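# Push the utility cart into the yellow parking bay

## Task

Get the utility cart into the yellow bay so that each of its four wheels sits fully within the taped outline and none rests on the tape. Its three tubes must remain upright in the top tray, and the cart must not topple or be left leaning. The result must hold without the robot touching or holding it at the end.

## Robot and tools

Robot: a Hello Robot Stretch 4, a one-armed mobile manipulator. It has an omni-wheel base, a lift that rides up a mast, a telescoping arm that reaches forward, a three-joint wrist (yaw, pitch, roll) and a two-finger gripper. It stands about 1.6 m tall and the base rim lies within 0.23 m of the base origin. A loose object may occasionally get nudged by something outside the robot.

Frames: the base frame has its origin on the floor below the base centre, with x ahead, y to the left and z up. hand_pose is reported in this frame and marks a point between the open fingertips; its printed value may be slightly off. The odometry frame is the base frame as it was when the scene began. base_odometry comes from wheel turns only, so slipping shows up as travel; its heading runs from -3.142 to 3.142, positive to the left.

execute_actions: "actions" is a list holding one action or nothing (an empty list just reports state and images). An action holds "base", "joints" or both, plus optional "pace" and "contact_limits"; alternatively it is {"end_of_arm": "enable_torque"} by itself, which revives wrist or gripper motors that shut off. Motions in one action begin together and may finish at different times. "cameras" chooses which images come back: head_camera, head_left_camera, head_right_camera, wrist_camera or "all" (null or omitted also means all; [] means none).

"base" takes exactly one key, each a relative move from where the base last reported itself, in the base frame: translate_m (metres, forward positive, -2 to 2), strafe_m (metres sideways, left positive, -2 to 2), or rotate_rad (radians, counter-clockwise seen from above positive, -3.2 to 3.2).

"joints" is one object keyed by joint name, each value an absolute target, not an offset: lift_m 0 to 1.2 m; arm_m 0 to 0.55 m of extension; wrist_yaw_rad -1.134 to 4.276 (0 points forward, positive turns left, 3.14 is folded back, above 3.4 the arm may block it); wrist_pitch_rad -1.117 to 4.259 (0 level, 1.57 pointing down); wrist_roll_rad -1.117 to 4.259 (0 keeps both fingers level, positive turns clockwise seen from behind); gripper_m -0.038 to 0.141 m, the fingertip gap (negative values press the tips together). Tolerances for "done": lift and arm ±0.004, yaw and roll ±0.02, pitch ±0.05, gripper ±0.004. Out-of-range joint targets get clipped to the limit and the result notes it; any other bad value or unknown key rejects the whole call with no motion. An action runs at most 15 s. Joints or base left out of an action can keep pushing toward an older target without the status showing it.

"pace" is "slow", "default", "fast" or "max": the base moves at up to 0.1/0.3/0.4/0.6 m/s and turns at 1/2/3/4 rad/s; with lift_m above 0.2 these caps fall, down to 0.3 m/s and 1 rad/s at full height. "contact_limits" accepts only arm_m, from 0 (lightest) to 0.75 (hardest), default 0.5; it sets how hard the arm may push before halting.

A sensible start: unfold the wrist by sending lift_m 0.4 and wrist_yaw_rad 0 together. Then locate the cart and the yellow bay with the cameras, drive up, and push or pull the cart gently at low pace and low contact limit so the tubes do not fall, then back off so the cart stands free.

wait: seconds from 0 to 10; commands nothing new and returns the same report as an empty action. zoom_image: camera plus region [x0, y0, x1, y1] in pixels of that camera's latest full image, origin top-left, at most 504 by 504. read_manual: returns only licence texts. finished_scene: pass the current scene's number; it is final and reports success. Answering without any tool call ends everything.

Results: base_status and joint_status tell how each motion ended. "done" (for the base, wheels turned the full amount even if slipping); "off_target" (stopped short, may still push); "contact_stop_at_<key>" (hit something; that part goes slack, a slack lift can sag, slack wheels can roll); "limit_stop_at_<name>", including own_body (self-collision, often with wrist pitch below -0.2 and roll below -0.4 or above 4) and tilt (leaning over 6 degrees; lift, arm and wheels go slack until it levels); "time_out"; "torque_fault" (a wrist or gripper motor overloaded and went limp; send enable_torque). After a stop the part drops its target; slack parts hold again when next commanded. If one call reports a stop, further calls in that same reply are skipped. on_its_own lists what happened without being commanded; "held at" is the held target, not the actual position.

lidar_m: 12 distances in metres from the base origin, one per 30-degree sector, first straight ahead then counter-clockwise (4th left, 7th behind, 10th right); "-" means nothing seen or closer than 0.25 m. It covers roughly 0.15 m up to robot height and may miss clear objects and thin legs. wrist_depth_mm: a 7 by 7 grid from top-left, 100 to 2000 mm, "-" for unknown. turned_by_wheels versus turned_by_imu differing by more than about 0.1 rad signals a collision or slip. base_tilt gives forward and right lean in degrees with a fixed bias up to about 1.5. motor_effort gives percent of maximum, bracket holding the peak; wheel effort positive means turning right.

Gripper: to hold something command a gap below its width; neither the reading nor "done" proves a grasp.

Avoid: tipping the robot (more than 1 kg in hand with arm_m above 0.2 while moving, or hard, high pushes), slamming or hard collisions, drops, knocking the tubes over, and fingertips jammed on surfaces (raise the lift). Scene time keeps running while you think, and the robot holds its last command meanwhile.

Each tool is called after ">>>" by a JSON object that holds its "name" and its "arguments", one argument or row to a line.

## Session

>>> {"name": "execute_actions", "arguments": {
  "actions": []
}}

Scene clock: 0.00 s.
base_odometry: x=+0.000 y=+0.000 heading=+0.000 (m, m, rad; odometry frame)
turned_by_wheels: +0.000 (rad since the last result)
turned_by_imu: +0.000 (rad since the last result)
base_tilt: forward=+0.4 right=+0.8 (deg)
lidar_m: 0.78 0.64 0.62 0.73 1.93 1.95 2.23 0.73 0.79 1.78 1.47 1.75
base_status: not commanded
joint_positions: lift_m=+0.250 arm_m=+0.002 wrist_yaw_rad=+3.162 wrist_pitch_rad=-0.008 wrist_roll_rad=-0.007 gripper_m=+0.057
joint_status: not commanded
motor_effort: lift_m=+19 arm_m=-1 wrist_yaw_rad=+1 wrist_pitch_rad=-6 wrist_roll_rad=-1 gripper_m=-5 wheel_0=+0 wheel_1=+0 wheel_2=+0 (%)
hand_pose: x=-0.1170 y=+0.0816 z=+0.4305 quat_wxyz=(-0.010, +0.004, -0.004, +1.000) (m; base frame)
wrist_depth_mm: - 138 247 - - - 1708 / - 113 138 - - 1983 1708 / - 115 137 - - 1983 1708 / 136 136 180 - - 1983 1661 / 212 - - - - 1983 1661 / 866 1182 209 1863 1576 1808 1661 / 891 991 1078 640 1060 1229 1281
pictures: head_camera, head_left_camera, head_right_camera, wrist_camera
Images, in order (width x height): head_camera 420x560, head_left_camera 420x672, head_right_camera 420x672, wrist_camera 616x392.

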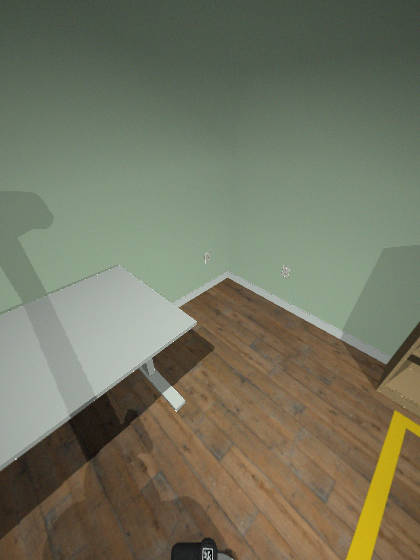

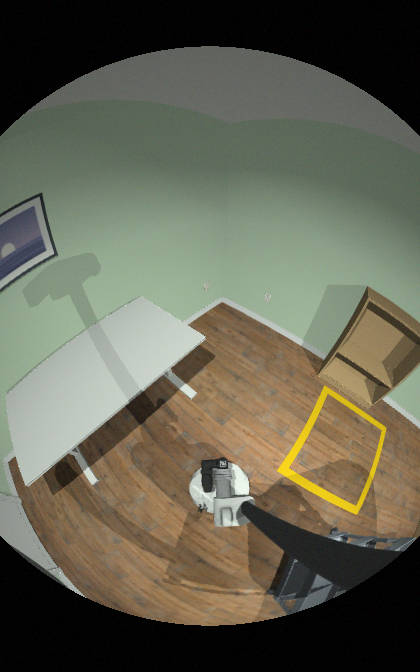

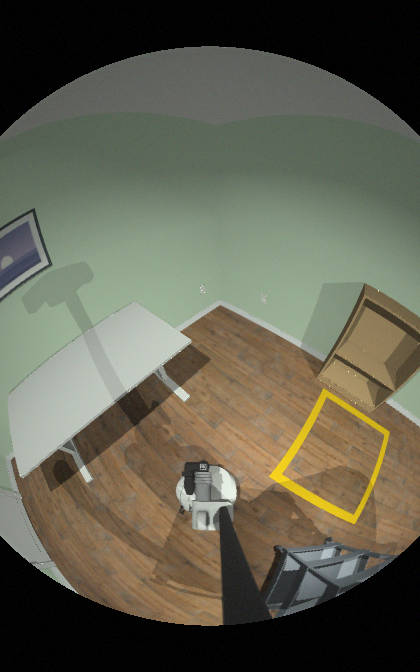

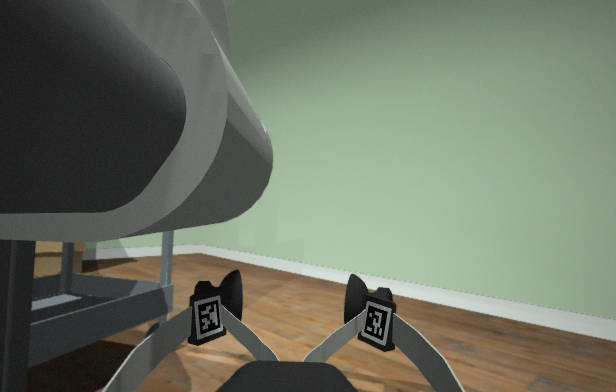

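>>> {"name": "execute_actions", "arguments": {
  "actions": [
    {"base":{"rotate_rad":-2.0}}
  ]
}}

Scene clock: 4.93 s.
base_odometry: x=+0.000 y=+0.000 heading=-2.000 (m, m, rad; odometry frame)
turned_by_wheels: -2.000 (rad since the last result)
turned_by_imu: -1.966 (rad since the last result)
base_tilt: forward=+0.4 right=+0.7 (deg)
lidar_m: 0.95 1.65 1.49 1.77 0.73 0.64 0.63 0.73 1.91 1.95 1.15 0.74
base_status: done
joint_positions: lift_m=+0.250 arm_m=+0.002 wrist_yaw_rad=+3.162 wrist_pitch_rad=-0.008 wrist_roll_rad=-0.007 gripper_m=+0.057
joint_status: not commanded
motor_effort: lift_m=+19(19) arm_m=-1(1) wrist_yaw_rad=+2(1) wrist_pitch_rad=-7(7) wrist_roll_rad=+0(1) gripper_m=-1(1) wheel_0=+0(7) wheel_1=-1(9) wheel_2=-1(6) (%)
hand_pose: x=-0.1169 y=+0.0816 z=+0.4305 quat_wxyz=(-0.010, +0.004, -0.004, +1.000) (m; base frame)
wrist_depth_mm: - 138 246 1756 1618 1464 1366 / - 113 138 1661 1537 1430 715 / - 115 137 1078 1042 976 931 / 136 136 179 1708 1537 1464 1308 / 213 1921 1808 1661 1537 1397 1308 / 1430 1576 208 1661 1464 1397 1281 / 1042 991 1078 640 1060 1255 1078
pictures: head_camera, head_left_camera, head_right_camera, wrist_camera
Images, in order (width x height): head_camera 420x560, head_left_camera 420x672, head_right_camera 420x672, wrist_camera 616x392.

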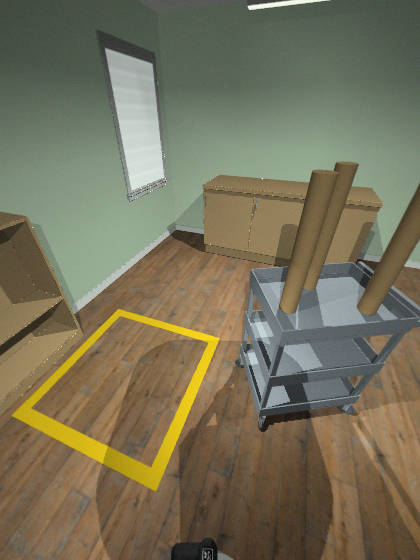

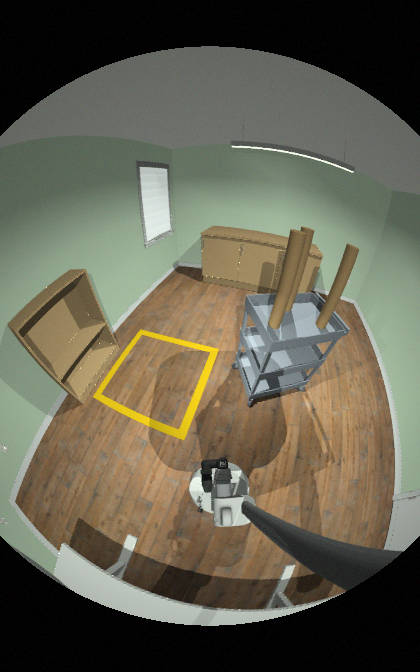

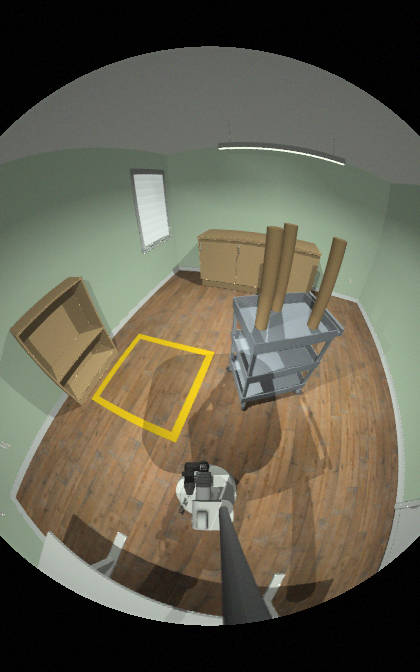

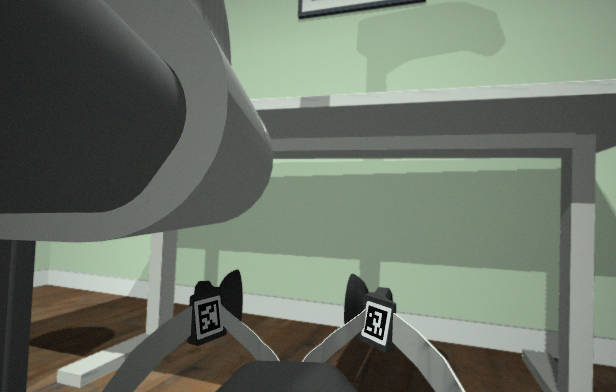

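>>> {"name": "zoom_image", "arguments": {
  "camera": "head_camera",
  "region": [220,150,420,450]
}}

Region (220, 150, 420, 450) of head_camera's 420x560 image, scaled by 1.680, with more detail than that image has.

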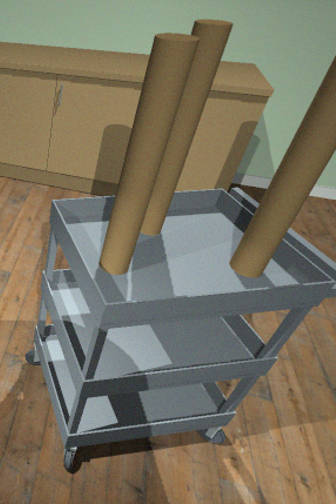

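>>> {"name": "execute_actions", "arguments": {
  "actions": [
    {"base":{"strafe_m":-1.5},"pace":"fast"}
  ],
  "cameras": ["head_left_camera","head_camera"]
}}

Scene clock: 24.23 s.
base_odometry: x=-1.364 y=+0.625 heading=-2.000 (m, m, rad; odometry frame)
turned_by_wheels: +0.000 (rad since the last result)
turned_by_imu: +0.000 (rad since the last result)
base_tilt: forward=+0.5 right=+0.7 (deg)
lidar_m: 2.21 0.96 1.10 2.13 1.23 1.22 0.96 0.59 0.49 0.50 0.63 1.19
base_status: done
joint_positions: lift_m=+0.250 arm_m=+0.002 wrist_yaw_rad=+3.162 wrist_pitch_rad=-0.008 wrist_roll_rad=-0.007 gripper_m=+0.057
joint_status: not commanded
motor_effort: lift_m=+19(19) arm_m=-1(1) wrist_yaw_rad=+2(0) wrist_pitch_rad=-7(7) wrist_roll_rad=+0(1) gripper_m=-4(4) wheel_0=-2(12) wheel_1=+1(13) wheel_2=-1(0) (%)
hand_pose: x=-0.1169 y=+0.0816 z=+0.4305 quat_wxyz=(-0.010, +0.004, -0.004, +1.000) (m; base frame)
wrist_depth_mm: - 138 247 1983 - 1983 1808 / - 113 138 1983 - 1921 1756 / - 115 138 1983 - 1863 1756 / 136 136 180 - - 1921 1808 / 213 820 1182 - - 1863 1756 / 668 831 208 1708 1537 1863 1708 / 676 778 1060 640 1060 1229 1255
pictures: head_camera, head_left_camera
Images, in order (width x height): head_camera 420x560, head_left_camera 420x672.

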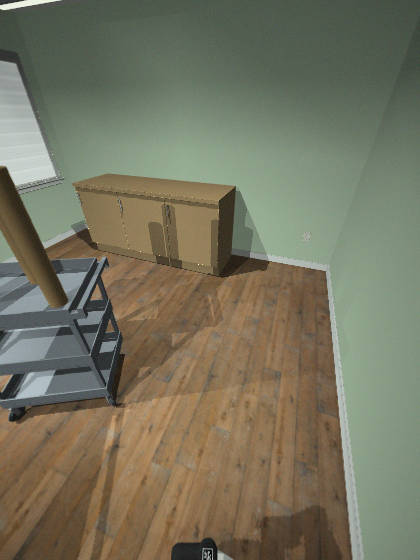

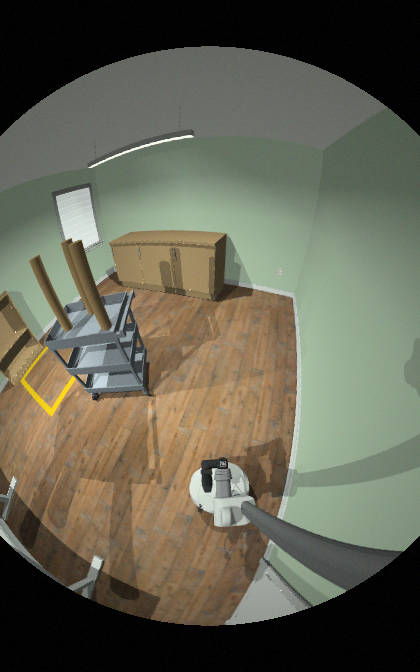

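>>> {"name": "execute_actions", "arguments": {
  "actions": [
    {"base":{"translate_m":1.15},"pace":"fast"}
  ],
  "cameras": []
}}

>>> {"name": "execute_actions", "arguments": {
  "actions": [
    {"base":{"rotate_rad":1.75},"joints":{"lift_m":0.8}}
  ]
}}

Scene clock: 32.47 s.
base_odometry: x=-1.843 y=-0.421 heading=-2.000 (m, m, rad; odometry frame)
turned_by_wheels: +0.000 (rad since the last result)
turned_by_imu: +0.005 (rad since the last result)
base_tilt: forward=+0.4 right=+0.8 (deg)
lidar_m: 1.06 1.27 2.83 0.59 0.60 2.21 1.65 1.00 0.87 0.88 1.04 1.67
base_status: done
joint_positions: lift_m=+0.250 arm_m=+0.002 wrist_yaw_rad=+3.162 wrist_pitch_rad=-0.008 wrist_roll_rad=-0.007 gripper_m=+0.057
joint_status: not commanded
motor_effort: lift_m=+19(19) arm_m=-1(1) wrist_yaw_rad=+0(3) wrist_pitch_rad=-7(7) wrist_roll_rad=+0(0) gripper_m=-5(4) wheel_0=-1(7) wheel_1=+0(7) wheel_2=+2(12) (%)
hand_pose: x=-0.1169 y=+0.0816 z=+0.4305 quat_wxyz=(-0.010, +0.004, -0.004, +1.000) (m; base frame)
wrist_depth_mm: - 138 246 - - - - / - 113 138 - - - - / - 115 137 - - - - / 136 136 180 - - - - / 213 1281 1921 - - - - / 1042 1336 209 1863 1576 1983 - / 1008 1008 1098 640 1060 1229 1281
pictures: none
No camera images: the call's "cameras" was empty. Leave "cameras" out to get every camera's image.

Scene clock: 35.60 s.
base_odometry: x=-1.843 y=-0.421 heading=-0.250 (m, m, rad; odometry frame)
turned_by_wheels: +1.750 (rad since the last result)
turned_by_imu: +1.723 (rad since the last result)
base_tilt: forward=+0.5 right=+0.7 (deg)
lidar_m: 0.56 0.64 2.19 1.30 0.90 0.84 0.91 1.27 1.28 1.09 1.44 0.63
base_status: done
joint_positions: lift_m=+0.800 arm_m=+0.002 wrist_yaw_rad=+3.162 wrist_pitch_rad=-0.008 wrist_roll_rad=-0.007 gripper_m=+0.057
joint_status: all done
motor_effort: lift_m=+21(24) arm_m=-1(1) wrist_yaw_rad=+2(3) wrist_pitch_rad=-7(7) wrist_roll_rad=+1(0) gripper_m=-2(4) wheel_0=+0(7) wheel_1=-2(8) wheel_2=-1(9) (%)
hand_pose: x=-0.1169 y=+0.0816 z=+0.9803 quat_wxyz=(-0.010, +0.004, -0.004, +1.000) (m; base frame)
wrist_depth_mm: - 138 246 1138 1008 891 820 / - 113 138 1138 1008 891 809 / - 115 137 1098 991 878 798 / 136 136 179 1118 976 878 798 / 213 1464 1281 1098 976 878 788 / 1661 1499 209 1098 917 866 788 / 1618 1366 1255 597 931 854 788
pictures: head_camera, head_left_camera, head_right_camera, wrist_camera
Images, in order (width x height): head_camera 420x560, head_left_camera 420x672, head_right_camera 420x672, wrist_camera 616x392.

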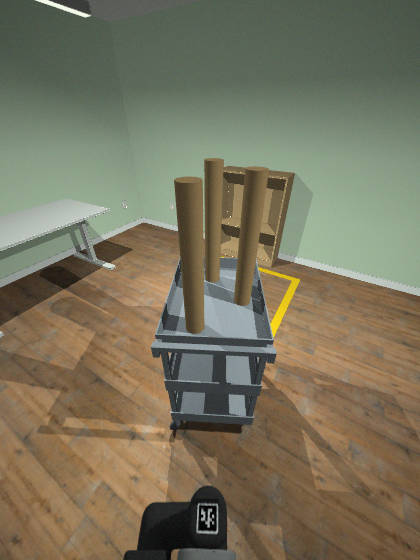

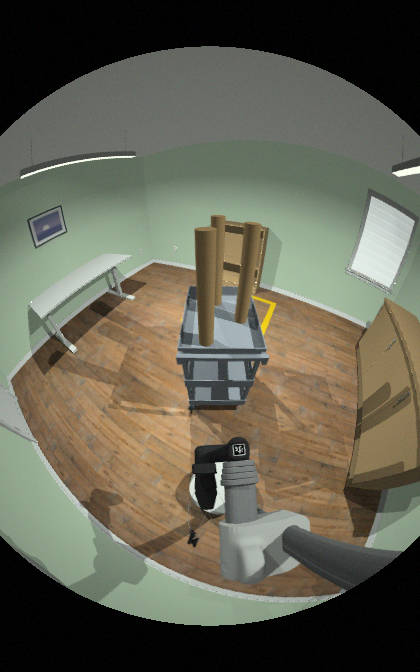

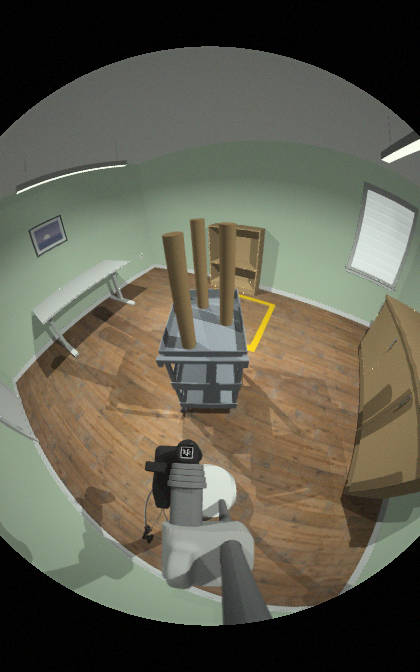

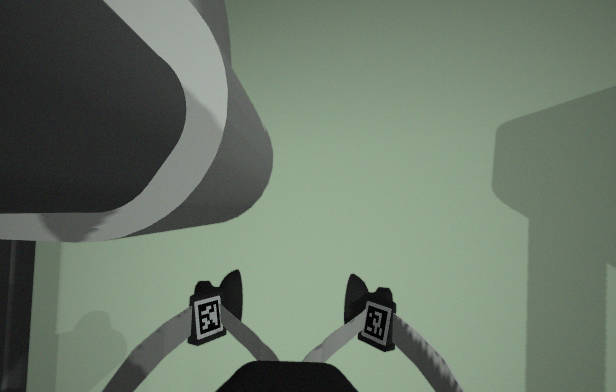

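>>> {"name": "execute_actions", "arguments": {
  "actions": [
    {"base":{"strafe_m":0.07},"joints":{"lift_m":0.73,"wrist_yaw_rad":0,"wrist_roll_rad":1.57,"gripper_m":0.11}}
  ]
}}

Scene clock: 42.47 s.
base_odometry: x=-1.825 y=-0.353 heading=-0.250 (m, m, rad; odometry frame)
turned_by_wheels: +0.000 (rad since the last result)
turned_by_imu: +0.002 (rad since the last result)
base_tilt: forward=+0.4 right=+0.7 (deg)
lidar_m: 0.58 2.25 2.13 1.22 0.89 0.83 0.87 1.20 1.38 1.15 1.56 0.60
base_status: done
joint_positions: lift_m=+0.730 arm_m=+0.002 wrist_yaw_rad=+0.000 wrist_pitch_rad=-0.008 wrist_roll_rad=+1.570 gripper_m=+0.110
joint_status: all done
motor_effort: lift_m=+17(21) arm_m=-1(1) wrist_yaw_rad=+1(5) wrist_pitch_rad=-7(7) wrist_roll_rad=+1(3) gripper_m=-3(8) wheel_0=+0(8) wheel_1=+0(8) wheel_2=+0(1) (%)
hand_pose: x=+0.4618 y=-0.0873 z=+0.9107 quat_wxyz=(+0.707, +0.707, -0.003, +0.003) (m; base frame)
wrist_depth_mm: - - - - - 1921 1308 / - - - - 449 1661 473 / - 715 - 723 445 904 615 / - - - 741 445 878 609 / - 891 904 904 445 878 603 / 512 508 517 525 213 866 603 / - - - 157 449 741 597
pictures: head_camera, head_left_camera, head_right_camera, wrist_camera
Images, in order (width x height): head_camera 420x560, head_left_camera 420x672, head_right_camera 420x672, wrist_camera 616x392.

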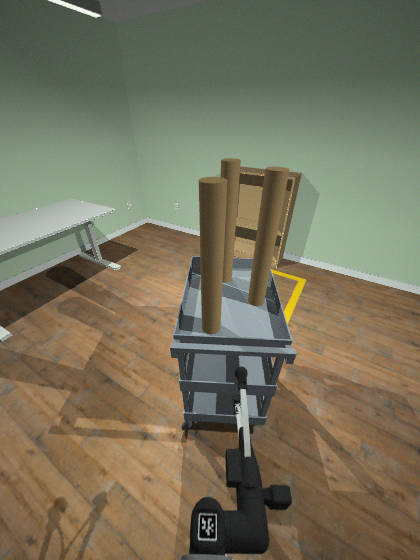

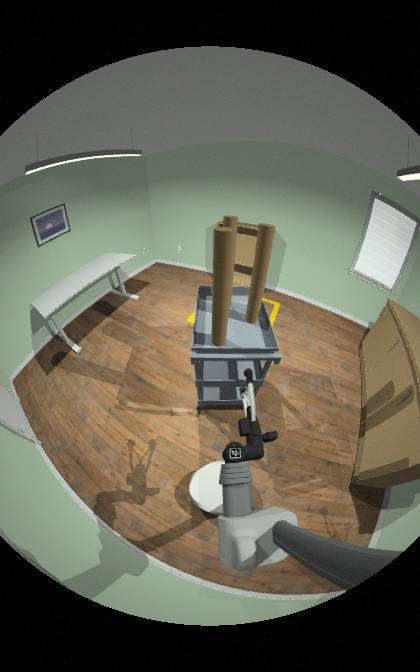

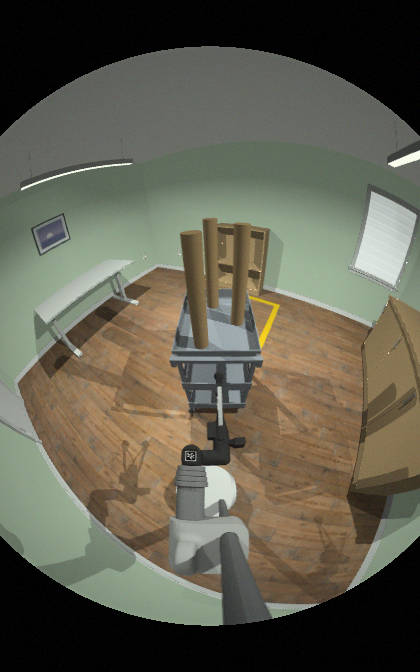

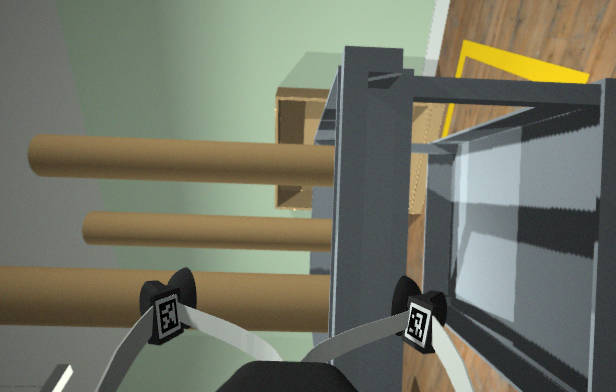

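>>> {"name": "execute_actions", "arguments": {
  "actions": [
    {"base":{"translate_m":0.08},"joints":{"lift_m":0.66}}
  ],
  "cameras": ["wrist_camera","head_camera"]
}}

Scene clock: 47.50 s.
base_odometry: x=-1.748 y=-0.373 heading=-0.250 (m, m, rad; odometry frame)
turned_by_wheels: +0.000 (rad since the last result)
turned_by_imu: +0.002 (rad since the last result)
base_tilt: forward=+0.5 right=+0.7 (deg)
lidar_m: 0.50 0.56 2.10 1.32 0.93 0.89 0.95 1.28 1.16 1.13 1.62 0.55
base_status: done
joint_positions: lift_m=+0.660 arm_m=+0.002 wrist_yaw_rad=+0.000 wrist_pitch_rad=-0.008 wrist_roll_rad=+1.570 gripper_m=+0.110
joint_status: all done
motor_effort: lift_m=+17(17) arm_m=-1(1) wrist_yaw_rad=+2(1) wrist_pitch_rad=-7(7) wrist_roll_rad=+2(1) gripper_m=-1(3) wheel_0=+0(6) wheel_1=+1(7) wheel_2=+0(9) (%)
hand_pose: x=+0.4617 y=-0.0873 z=+0.8407 quat_wxyz=(+0.707, +0.707, -0.003, +0.003) (m; base frame)
wrist_depth_mm: - - - 300 - 1661 1205 / - - - 359 - 525 389 / 621 621 634 362 - 699 525 / - - - 362 - 741 525 / - - 831 362 991 732 521 / 433 433 436 362 213 723 521 / - - - 156 - 634 512
pictures: head_camera, wrist_camera
Images, in order (width x height): head_camera 420x560, wrist_camera 616x392.

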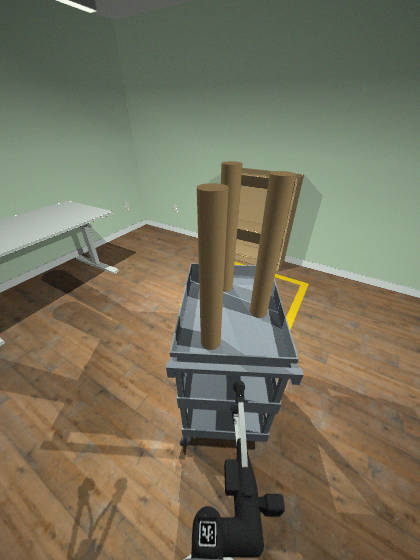

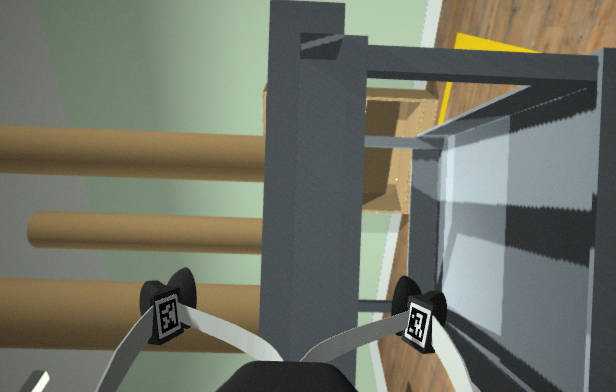

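>>> {"name": "execute_actions", "arguments": {
  "actions": [
    {"base":{"translate_m":0.08},"joints":{"lift_m":0.668,"gripper_m":0.08},"pace":"slow"}
  ],
  "cameras": ["wrist_camera","head_camera"]
}}

Scene clock: 53.57 s.
base_odometry: x=-1.670 y=-0.393 heading=-0.250 (m, m, rad; odometry frame)
turned_by_wheels: +0.000 (rad since the last result)
turned_by_imu: +0.002 (rad since the last result)
base_tilt: forward=+0.5 right=+0.7 (deg)
lidar_m: 0.40 0.46 2.06 1.41 1.02 0.97 1.05 1.37 1.18 1.21 1.67 0.47
base_status: done
joint_positions: lift_m=+0.668 arm_m=+0.002 wrist_yaw_rad=+0.000 wrist_pitch_rad=-0.008 wrist_roll_rad=+1.570 gripper_m=+0.080
joint_status: all done
motor_effort: lift_m=+22(21) arm_m=-1(1) wrist_yaw_rad=+0(0) wrist_pitch_rad=-6(7) wrist_roll_rad=+2(1) gripper_m=-6(1) wheel_0=+1(5) wheel_1=+2(5) wheel_2=-4(7) (%)
hand_pose: x=+0.4617 y=-0.0873 z=+0.8482 quat_wxyz=(+0.707, +0.707, -0.003, +0.003) (m; base frame)
wrist_depth_mm: - - - 220 282 290 293 / - - - 220 - 1756 492 / 539 549 544 220 866 723 525 / - - - 281 904 750 525 / 741 732 732 282 917 750 521 / 370 377 211 281 215 741 517 / 351 353 355 192 285 634 512
pictures: head_camera, wrist_camera
Images, in order (width x height): head_camera 420x560, wrist_camera 616x392.

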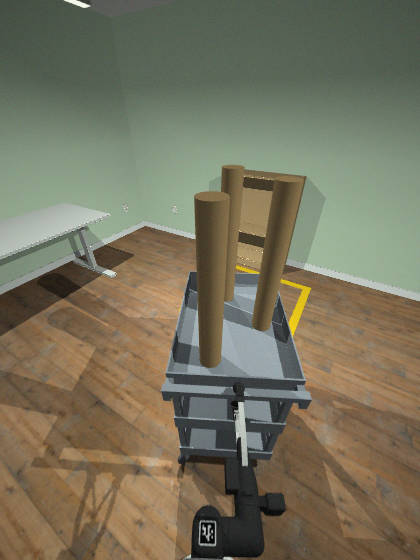

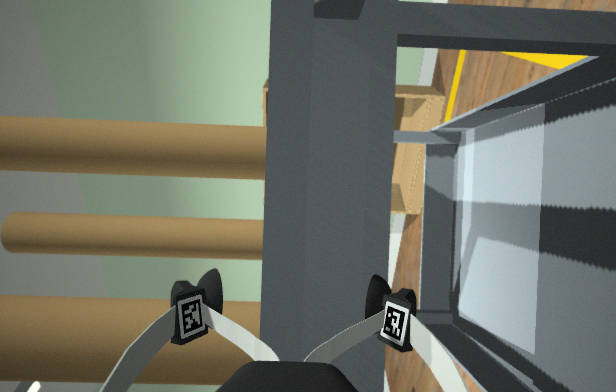

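>>> {"name": "execute_actions", "arguments": {
  "actions": [
    {"base":{"translate_m":0.012},"joints":{"gripper_m":-0.01},"pace":"slow"}
  ],
  "cameras": ["wrist_camera","head_camera"]
}}

Scene clock: 59.40 s.
base_odometry: x=-1.659 y=-0.396 heading=-0.250 (m, m, rad; odometry frame)
turned_by_wheels: +0.000 (rad since the last result)
turned_by_imu: +0.003 (rad since the last result)
base_tilt: forward=+0.5 right=+0.9 (deg)
lidar_m: 0.42 0.45 2.04 1.48 1.04 0.95 1.04 1.40 1.18 1.23 1.68 0.44
base_status: done
joint_positions: lift_m=+0.668 arm_m=+0.002 wrist_yaw_rad=+0.005 wrist_pitch_rad=-0.015 wrist_roll_rad=+1.570 gripper_m=-0.009
joint_status: all done
on_its_own: wrist_yaw_rad is at rest, and its effort (-14) is outside its rest range (-13 to +13)
motor_effort: lift_m=+19(21) arm_m=-1(1) wrist_yaw_rad=-14(13) wrist_pitch_rad=+13(13) wrist_roll_rad=+2(1) gripper_m=-23(21) wheel_0=+3(3) wheel_1=+2(4) wheel_2=+0(6) (%)
hand_pose: x=+0.4621 y=-0.0860 z=+0.8505 quat_wxyz=(+0.707, +0.707, -0.003, +0.007) (m; base frame)
wrist_depth_mm: - - - 200 260 276 271 / - - - 200 260 1808 508 / 521 525 530 260 263 741 539 / - - - 202 263 778 535 / - 732 715 202 263 768 535 / 359 364 200 202 265 759 525 / 338 160 338 202 265 627 521
pictures: head_camera, wrist_camera
Images, in order (width x height): head_camera 420x560, wrist_camera 616x392.

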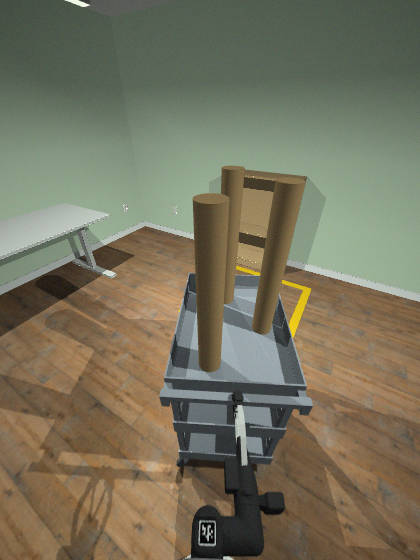

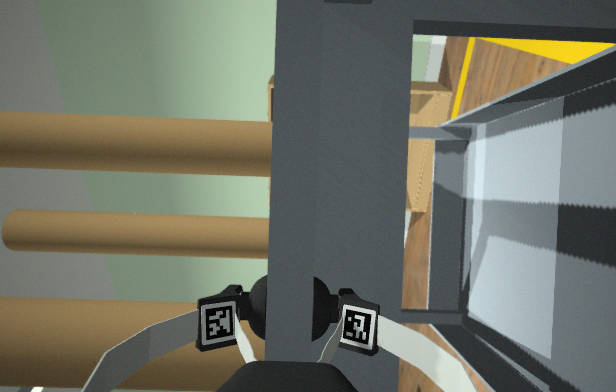

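>>> {"name": "execute_actions", "arguments": {
  "actions": [
    {"base":{"strafe_m":0.08},"pace":"slow"}
  ],
  "cameras": ["wrist_camera","head_camera"]
}}

Scene clock: 67.70 s.
base_odometry: x=-1.639 y=-0.318 heading=-0.251 (m, m, rad; odometry frame)
turned_by_wheels: -0.001 (rad since the last result)
turned_by_imu: +0.001 (rad since the last result)
base_tilt: forward=+0.5 right=+0.8 (deg)
lidar_m: 0.41 0.48 1.98 1.37 1.02 0.94 1.01 1.36 1.25 1.28 1.82 0.43
base_status: done
joint_positions: lift_m=+0.668 arm_m=+0.002 wrist_yaw_rad=-0.007 wrist_pitch_rad=-0.014 wrist_roll_rad=+1.570 gripper_m=-0.010
joint_status: not commanded
on_its_own: wrist_yaw_rad is at rest, and its effort (+23) is outside its rest range (-13 to +13)
motor_effort: lift_m=+19(19) arm_m=-1(1) wrist_yaw_rad=+23(32) wrist_pitch_rad=+12(14) wrist_roll_rad=+1(1) gripper_m=-20(21) wheel_0=-7(11) wheel_1=+2(6) wheel_2=-4(4) (%)
hand_pose: x=+0.4611 y=-0.0895 z=+0.8503 quat_wxyz=(+0.707, +0.707, -0.008, +0.002) (m; base frame)
wrist_depth_mm: - - - 187 244 1708 452 / - - - 190 248 831 525 / 525 525 517 193 253 778 539 / 715 715 732 196 258 768 535 / - - - 200 264 768 525 / 349 351 196 202 266 715 530 / 353 161 345 204 270 621 521
pictures: head_camera, wrist_camera
Images, in order (width x height): head_camera 420x560, wrist_camera 616x392.

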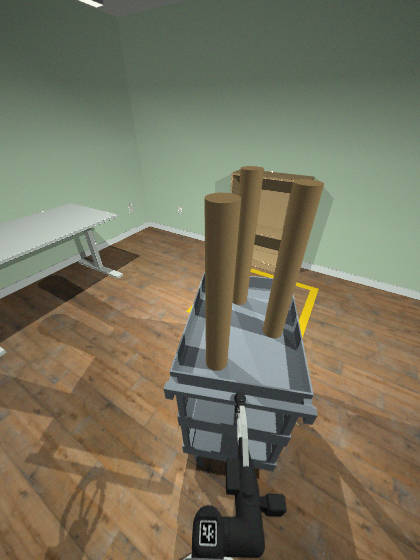

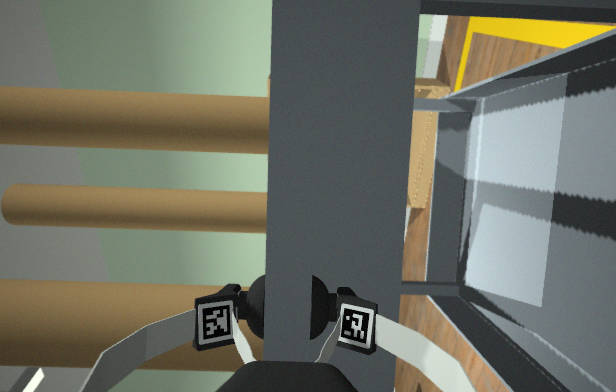

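>>> {"name": "execute_actions", "arguments": {
  "actions": [
    {"base":{"strafe_m":0.11},"pace":"slow"}
  ],
  "cameras": []
}}

>>> {"name": "execute_actions", "arguments": {
  "actions": [
    {"base":{"rotate_rad":-0.17},"pace":"slow"}
  ],
  "cameras": ["head_camera"]
}}

>>> {"name": "execute_actions", "arguments": {
  "actions": [
    {"base":{"strafe_m":0.17},"pace":"slow"}
  ],
  "cameras": ["head_camera"]
}}

>>> {"name": "execute_actions", "arguments": {
  "actions": [
    {"base":{"rotate_rad":-0.17},"pace":"slow"}
  ],
  "cameras": ["head_camera","wrist_camera"]
}}

Scene clock: 74.70 s.
base_odometry: x=-1.612 y=-0.212 heading=-0.251 (m, m, rad; odometry frame)
turned_by_wheels: -0.001 (rad since the last result)
turned_by_imu: +0.001 (rad since the last result)
base_tilt: forward=+0.5 right=+0.7 (deg)
lidar_m: 0.45 0.56 1.87 1.34 0.95 0.90 0.95 1.25 1.37 1.39 1.92 0.39
base_status: done
joint_positions: lift_m=+0.668 arm_m=+0.002 wrist_yaw_rad=-0.005 wrist_pitch_rad=-0.014 wrist_roll_rad=+1.570 gripper_m=-0.010
joint_status: not commanded
on_its_own: wrist_yaw_rad is at rest, and its effort (+15) is outside its rest range (-13 to +13)
motor_effort: lift_m=+19(19) arm_m=-1(1) wrist_yaw_rad=+15(28) wrist_pitch_rad=+11(12) wrist_roll_rad=+2(2) gripper_m=-18(18) wheel_0=-5(10) wheel_1=+0(4) wheel_2=-2(3) (%)
hand_pose: x=+0.4613 y=-0.0888 z=+0.8502 quat_wxyz=(+0.707, +0.707, -0.007, +0.003) (m; base frame)
wrist_depth_mm: - - - 161 216 1499 521 / 480 480 480 168 225 788 544 / 699 707 - 178 237 778 544 / - - - 185 249 778 530 / 377 387 - 195 262 750 530 / 353 355 196 201 268 668 530 / - - - 207 283 1537 488
pictures: none
No camera images: the call's "cameras" was empty. Leave "cameras" out to get every camera's image.

Scene clock: 75.80 s.
base_odometry: x=-1.612 y=-0.212 heading=-0.420 (m, m, rad; odometry frame)
turned_by_wheels: -0.169 (rad since the last result)
turned_by_imu: -0.165 (rad since the last result)
base_tilt: forward=+0.4 right=+0.7 (deg)
lidar_m: 0.41 0.44 1.87 1.60 1.02 0.89 0.89 1.10 1.98 1.36 1.66 0.43
base_status: done
joint_positions: lift_m=+0.668 arm_m=+0.002 wrist_yaw_rad=+0.008 wrist_pitch_rad=-0.014 wrist_roll_rad=+1.570 gripper_m=-0.010
joint_status: not commanded
on_its_own: wrist_yaw_rad is at rest, and its effort (-20) is outside its rest range (-13 to +13)
motor_effort: lift_m=+19(19) arm_m=-1(1) wrist_yaw_rad=-20(32) wrist_pitch_rad=+11(12) wrist_roll_rad=+1(0) gripper_m=-22(24) wheel_0=+5(10) wheel_1=+2(6) wheel_2=+7(9) (%)
hand_pose: x=+0.4624 y=-0.0852 z=+0.8502 quat_wxyz=(+0.707, +0.707, -0.002, +0.008) (m; base frame)
wrist_depth_mm: - - - 198 257 277 273 / - - - 257 258 1808 504 / 525 525 525 200 260 768 539 / - - - 200 262 768 535 / - - 741 202 264 768 530 / 357 362 196 202 265 759 530 / 338 336 340 203 266 627 521
pictures: head_camera
Images, in order (width x height): head_camera 420x560.

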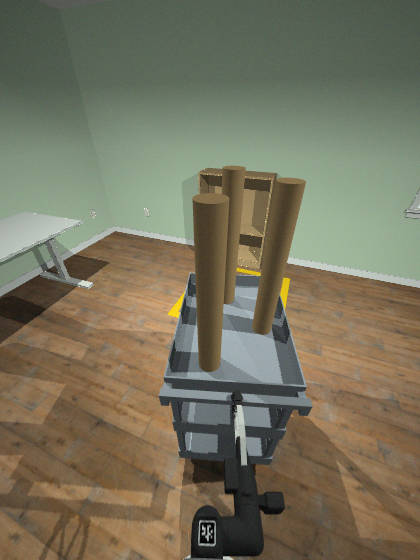

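Scene clock: 78.67 s.
base_odometry: x=-1.542 y=-0.057 heading=-0.420 (m, m, rad; odometry frame)
turned_by_wheels: +0.000 (rad since the last result)
turned_by_imu: +0.001 (rad since the last result)
base_tilt: forward=+0.5 right=+0.9 (deg)
lidar_m: 0.43 1.92 1.75 1.45 0.95 0.84 0.83 1.03 2.04 1.53 1.84 0.43
base_status: done
joint_positions: lift_m=+0.668 arm_m=+0.002 wrist_yaw_rad=-0.006 wrist_pitch_rad=-0.014 wrist_roll_rad=+1.570 gripper_m=-0.010
joint_status: not commanded
on_its_own: wrist_yaw_rad is at rest, and its effort (+21) is outside its rest range (-13 to +13)
motor_effort: lift_m=+19(19) arm_m=-1(1) wrist_yaw_rad=+21(31) wrist_pitch_rad=+11(12) wrist_roll_rad=+2(2) gripper_m=-19(20) wheel_0=-3(11) wheel_1=+3(8) wheel_2=-2(4) (%)
hand_pose: x=+0.4612 y=-0.0892 z=+0.8503 quat_wxyz=(+0.707, +0.707, -0.007, +0.003) (m; base frame)
wrist_depth_mm: - - - 164 220 1708 525 / 480 480 480 171 228 778 544 / - - - 179 238 778 539 / - - - 186 249 768 530 / - - - 195 262 759 530 / 353 353 196 200 266 691 530 / - 162 - 206 281 1464 500
pictures: head_camera
Images, in order (width x height): head_camera 420x560.

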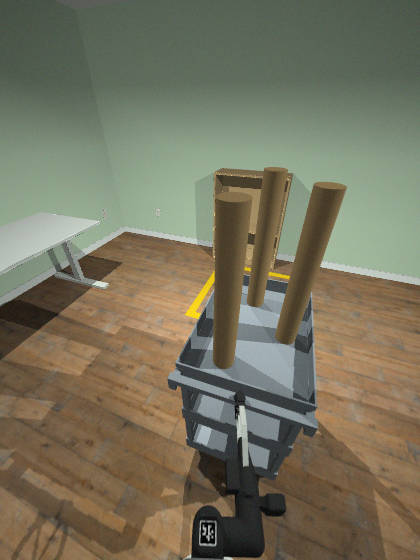

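Scene clock: 79.77 s.
base_odometry: x=-1.542 y=-0.057 heading=-0.589 (m, m, rad; odometry frame)
turned_by_wheels: -0.169 (rad since the last result)
turned_by_imu: -0.165 (rad since the last result)
base_tilt: forward=+0.5 right=+0.7 (deg)
lidar_m: 0.40 0.44 1.71 1.96 1.04 0.83 0.82 0.96 1.47 1.54 1.66 0.44
base_status: done
joint_positions: lift_m=+0.668 arm_m=+0.002 wrist_yaw_rad=+0.007 wrist_pitch_rad=-0.014 wrist_roll_rad=+1.570 gripper_m=-0.010
joint_status: not commanded
on_its_own: wrist_yaw_rad is at rest, and its effort (-18) is outside its rest range (-13 to +13)
motor_effort: lift_m=+19(19) arm_m=-1(1) wrist_yaw_rad=-18(31) wrist_pitch_rad=+11(11) wrist_roll_rad=+1(1) gripper_m=-20(21) wheel_0=+5(8) wheel_1=+4(7) wheel_2=+6(9) (%)
hand_pose: x=+0.4624 y=-0.0853 z=+0.8502 quat_wxyz=(+0.707, +0.707, -0.002, +0.008) (m; base frame)
wrist_depth_mm: - - - 200 260 272 270 / - - - 260 262 1808 500 / 525 525 530 201 263 778 539 / - - - 201 263 768 535 / 723 723 723 202 263 759 530 / 362 368 197 202 264 750 525 / 332 334 336 202 264 634 521
pictures: head_camera, wrist_camera
Images, in order (width x height): head_camera 420x560, wrist_camera 616x392.

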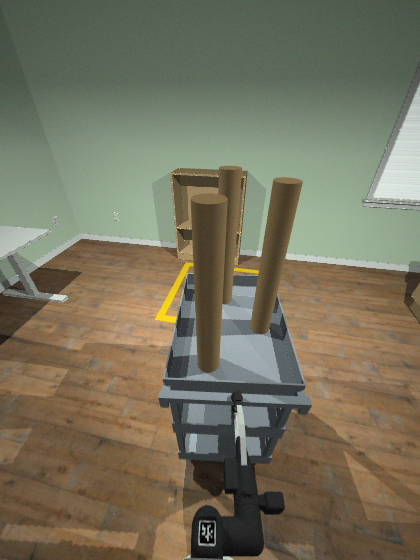

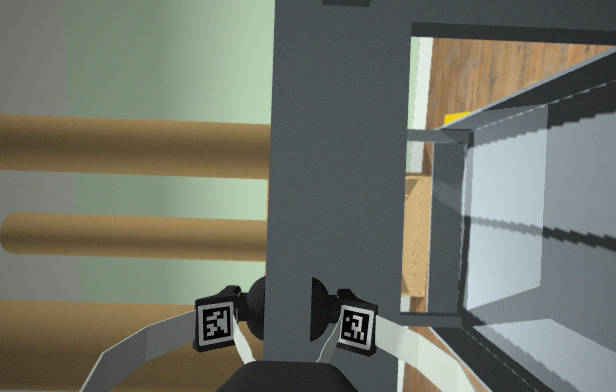

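>>> {"name": "execute_actions", "arguments": {
  "actions": [
    {"base":{"translate_m":0.5},"pace":"slow"}
  ],
  "cameras": ["head_camera"]
}}

Scene clock: 89.80 s.
base_odometry: x=-1.127 y=-0.334 heading=-0.589 (m, m, rad; odometry frame)
turned_by_wheels: +0.000 (rad since the last result)
turned_by_imu: +0.005 (rad since the last result)
base_tilt: forward=+0.4 right=+0.8 (deg)
lidar_m: 0.40 0.44 1.64 1.63 1.70 1.36 1.35 1.51 2.26 1.57 1.76 0.46
base_status: done
joint_positions: lift_m=+0.668 arm_m=+0.002 wrist_yaw_rad=+0.002 wrist_pitch_rad=-0.014 wrist_roll_rad=+1.570 gripper_m=-0.010
joint_status: not commanded
motor_effort: lift_m=+19(19) arm_m=-1(1) wrist_yaw_rad=-5(20) wrist_pitch_rad=+12(12) wrist_roll_rad=+2(0) gripper_m=-18(23) wheel_0=+4(7) wheel_1=+3(5) wheel_2=-3(10) (%)
hand_pose: x=+0.4619 y=-0.0867 z=+0.8503 quat_wxyz=(+0.707, +0.707, -0.004, +0.006) (m; base frame)
wrist_depth_mm: - - - 256 274 283 285 / - - - 270 272 1808 517 / 539 544 - 267 270 741 539 / - - - 206 267 768 530 / 715 723 715 204 265 759 530 / - - 196 201 264 750 525 / 327 327 327 200 258 661 525
pictures: head_camera
Images, in order (width x height): head_camera 420x560.

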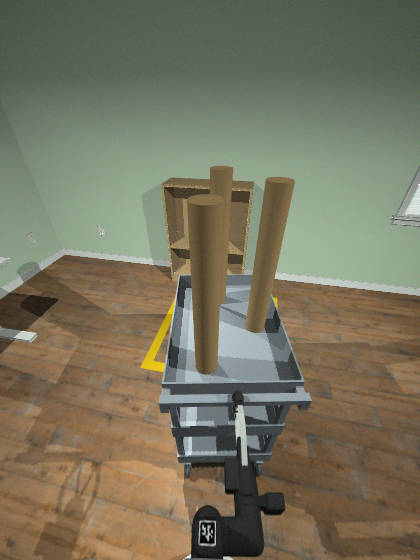

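>>> {"name": "execute_actions", "arguments": {
  "actions": [
    {"base":{"strafe_m":0.06},"pace":"slow"}
  ],
  "cameras": []
}}

>>> {"name": "execute_actions", "arguments": {
  "actions": [
    {"base":{"translate_m":0.4},"pace":"slow"}
  ]
}}

Scene clock: 94.60 s.
base_odometry: x=-1.093 y=-0.285 heading=-0.589 (m, m, rad; odometry frame)
turned_by_wheels: -0.001 (rad since the last result)
turned_by_imu: +0.001 (rad since the last result)
base_tilt: forward=+0.5 right=+0.8 (deg)
lidar_m: 0.42 0.43 1.59 1.56 1.63 1.35 1.33 1.47 2.31 1.62 1.84 0.44
base_status: done
joint_positions: lift_m=+0.668 arm_m=+0.002 wrist_yaw_rad=-0.005 wrist_pitch_rad=-0.014 wrist_roll_rad=+1.570 gripper_m=-0.010
joint_status: not commanded
on_its_own: wrist_yaw_rad is at rest, and its effort (+20) is outside its rest range (-13 to +13)
motor_effort: lift_m=+19(19) arm_m=-1(1) wrist_yaw_rad=+20(24) wrist_pitch_rad=+11(12) wrist_roll_rad=+0(1) gripper_m=-20(20) wheel_0=-6(10) wheel_1=+0(6) wheel_2=-1(2) (%)
hand_pose: x=+0.4612 y=-0.0890 z=+0.8503 quat_wxyz=(+0.707, +0.707, -0.007, +0.003) (m; base frame)
wrist_depth_mm: - - - 200 260 276 272 / - - - 260 262 1808 508 / 521 525 530 262 262 778 539 / - - - 201 262 778 535 / 723 723 715 201 263 768 530 / 359 366 196 201 263 759 525 / 334 332 334 202 264 634 521
pictures: none
No camera images: the call's "cameras" was empty. Leave "cameras" out to get every camera's image.

Scene clock: 99.90 s.
base_odometry: x=-0.761 y=-0.507 heading=-0.589 (m, m, rad; odometry frame)
turned_by_wheels: +0.000 (rad since the last result)
turned_by_imu: +0.004 (rad since the last result)
base_tilt: forward=+0.4 right=+0.7 (deg)
lidar_m: 0.37 0.43 1.55 1.51 2.13 1.72 1.72 1.94 1.70 1.70 1.91 0.46
base_status: done
joint_positions: lift_m=+0.668 arm_m=+0.002 wrist_yaw_rad=+0.002 wrist_pitch_rad=-0.014 wrist_roll_rad=+1.570 gripper_m=-0.010
joint_status: not commanded
motor_effort: lift_m=+19(19) arm_m=-1(1) wrist_yaw_rad=-6(20) wrist_pitch_rad=+11(12) wrist_roll_rad=+1(1) gripper_m=-20(20) wheel_0=+5(7) wheel_1=+3(5) wheel_2=-2(11) (%)
hand_pose: x=+0.4619 y=-0.0868 z=+0.8503 quat_wxyz=(+0.707, +0.707, -0.004, +0.006) (m; base frame)
wrist_depth_mm: 1661 1661 1661 257 267 276 277 / 1708 1708 1708 265 266 1708 504 / 525 530 535 265 266 723 539 / 1808 1808 1756 203 265 768 535 / 715 723 715 202 264 759 530 / 375 1863 196 201 263 759 525 / 330 329 330 200 260 654 521
pictures: head_camera, head_left_camera, head_right_camera, wrist_camera
Images, in order (width x height): head_camera 420x560, head_left_camera 420x672, head_right_camera 420x672, wrist_camera 616x392.

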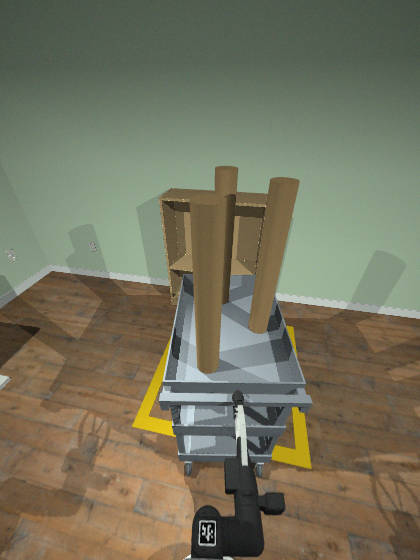

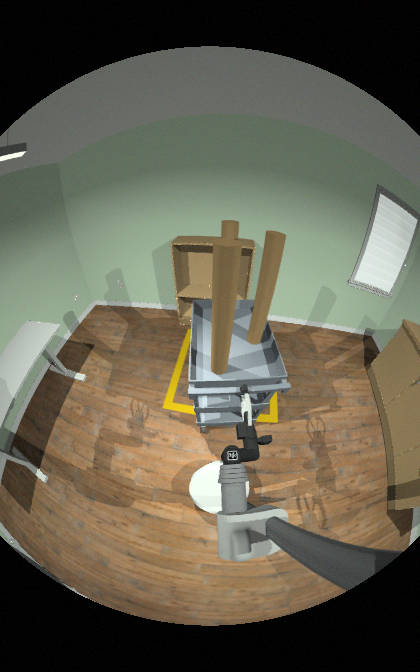

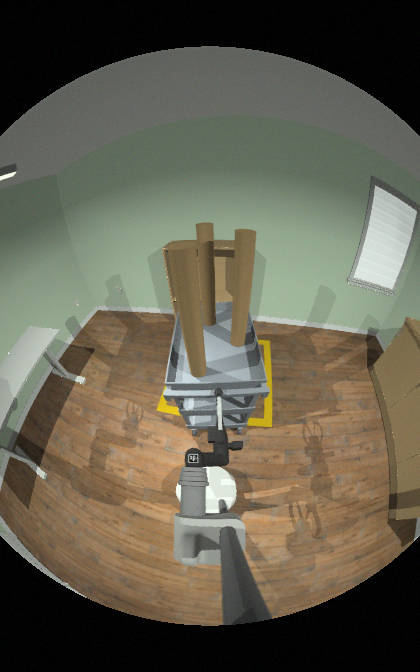

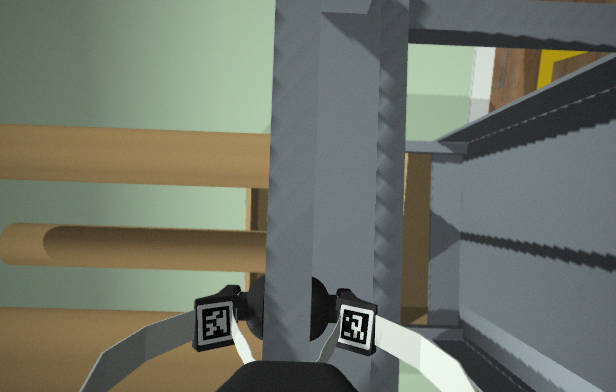

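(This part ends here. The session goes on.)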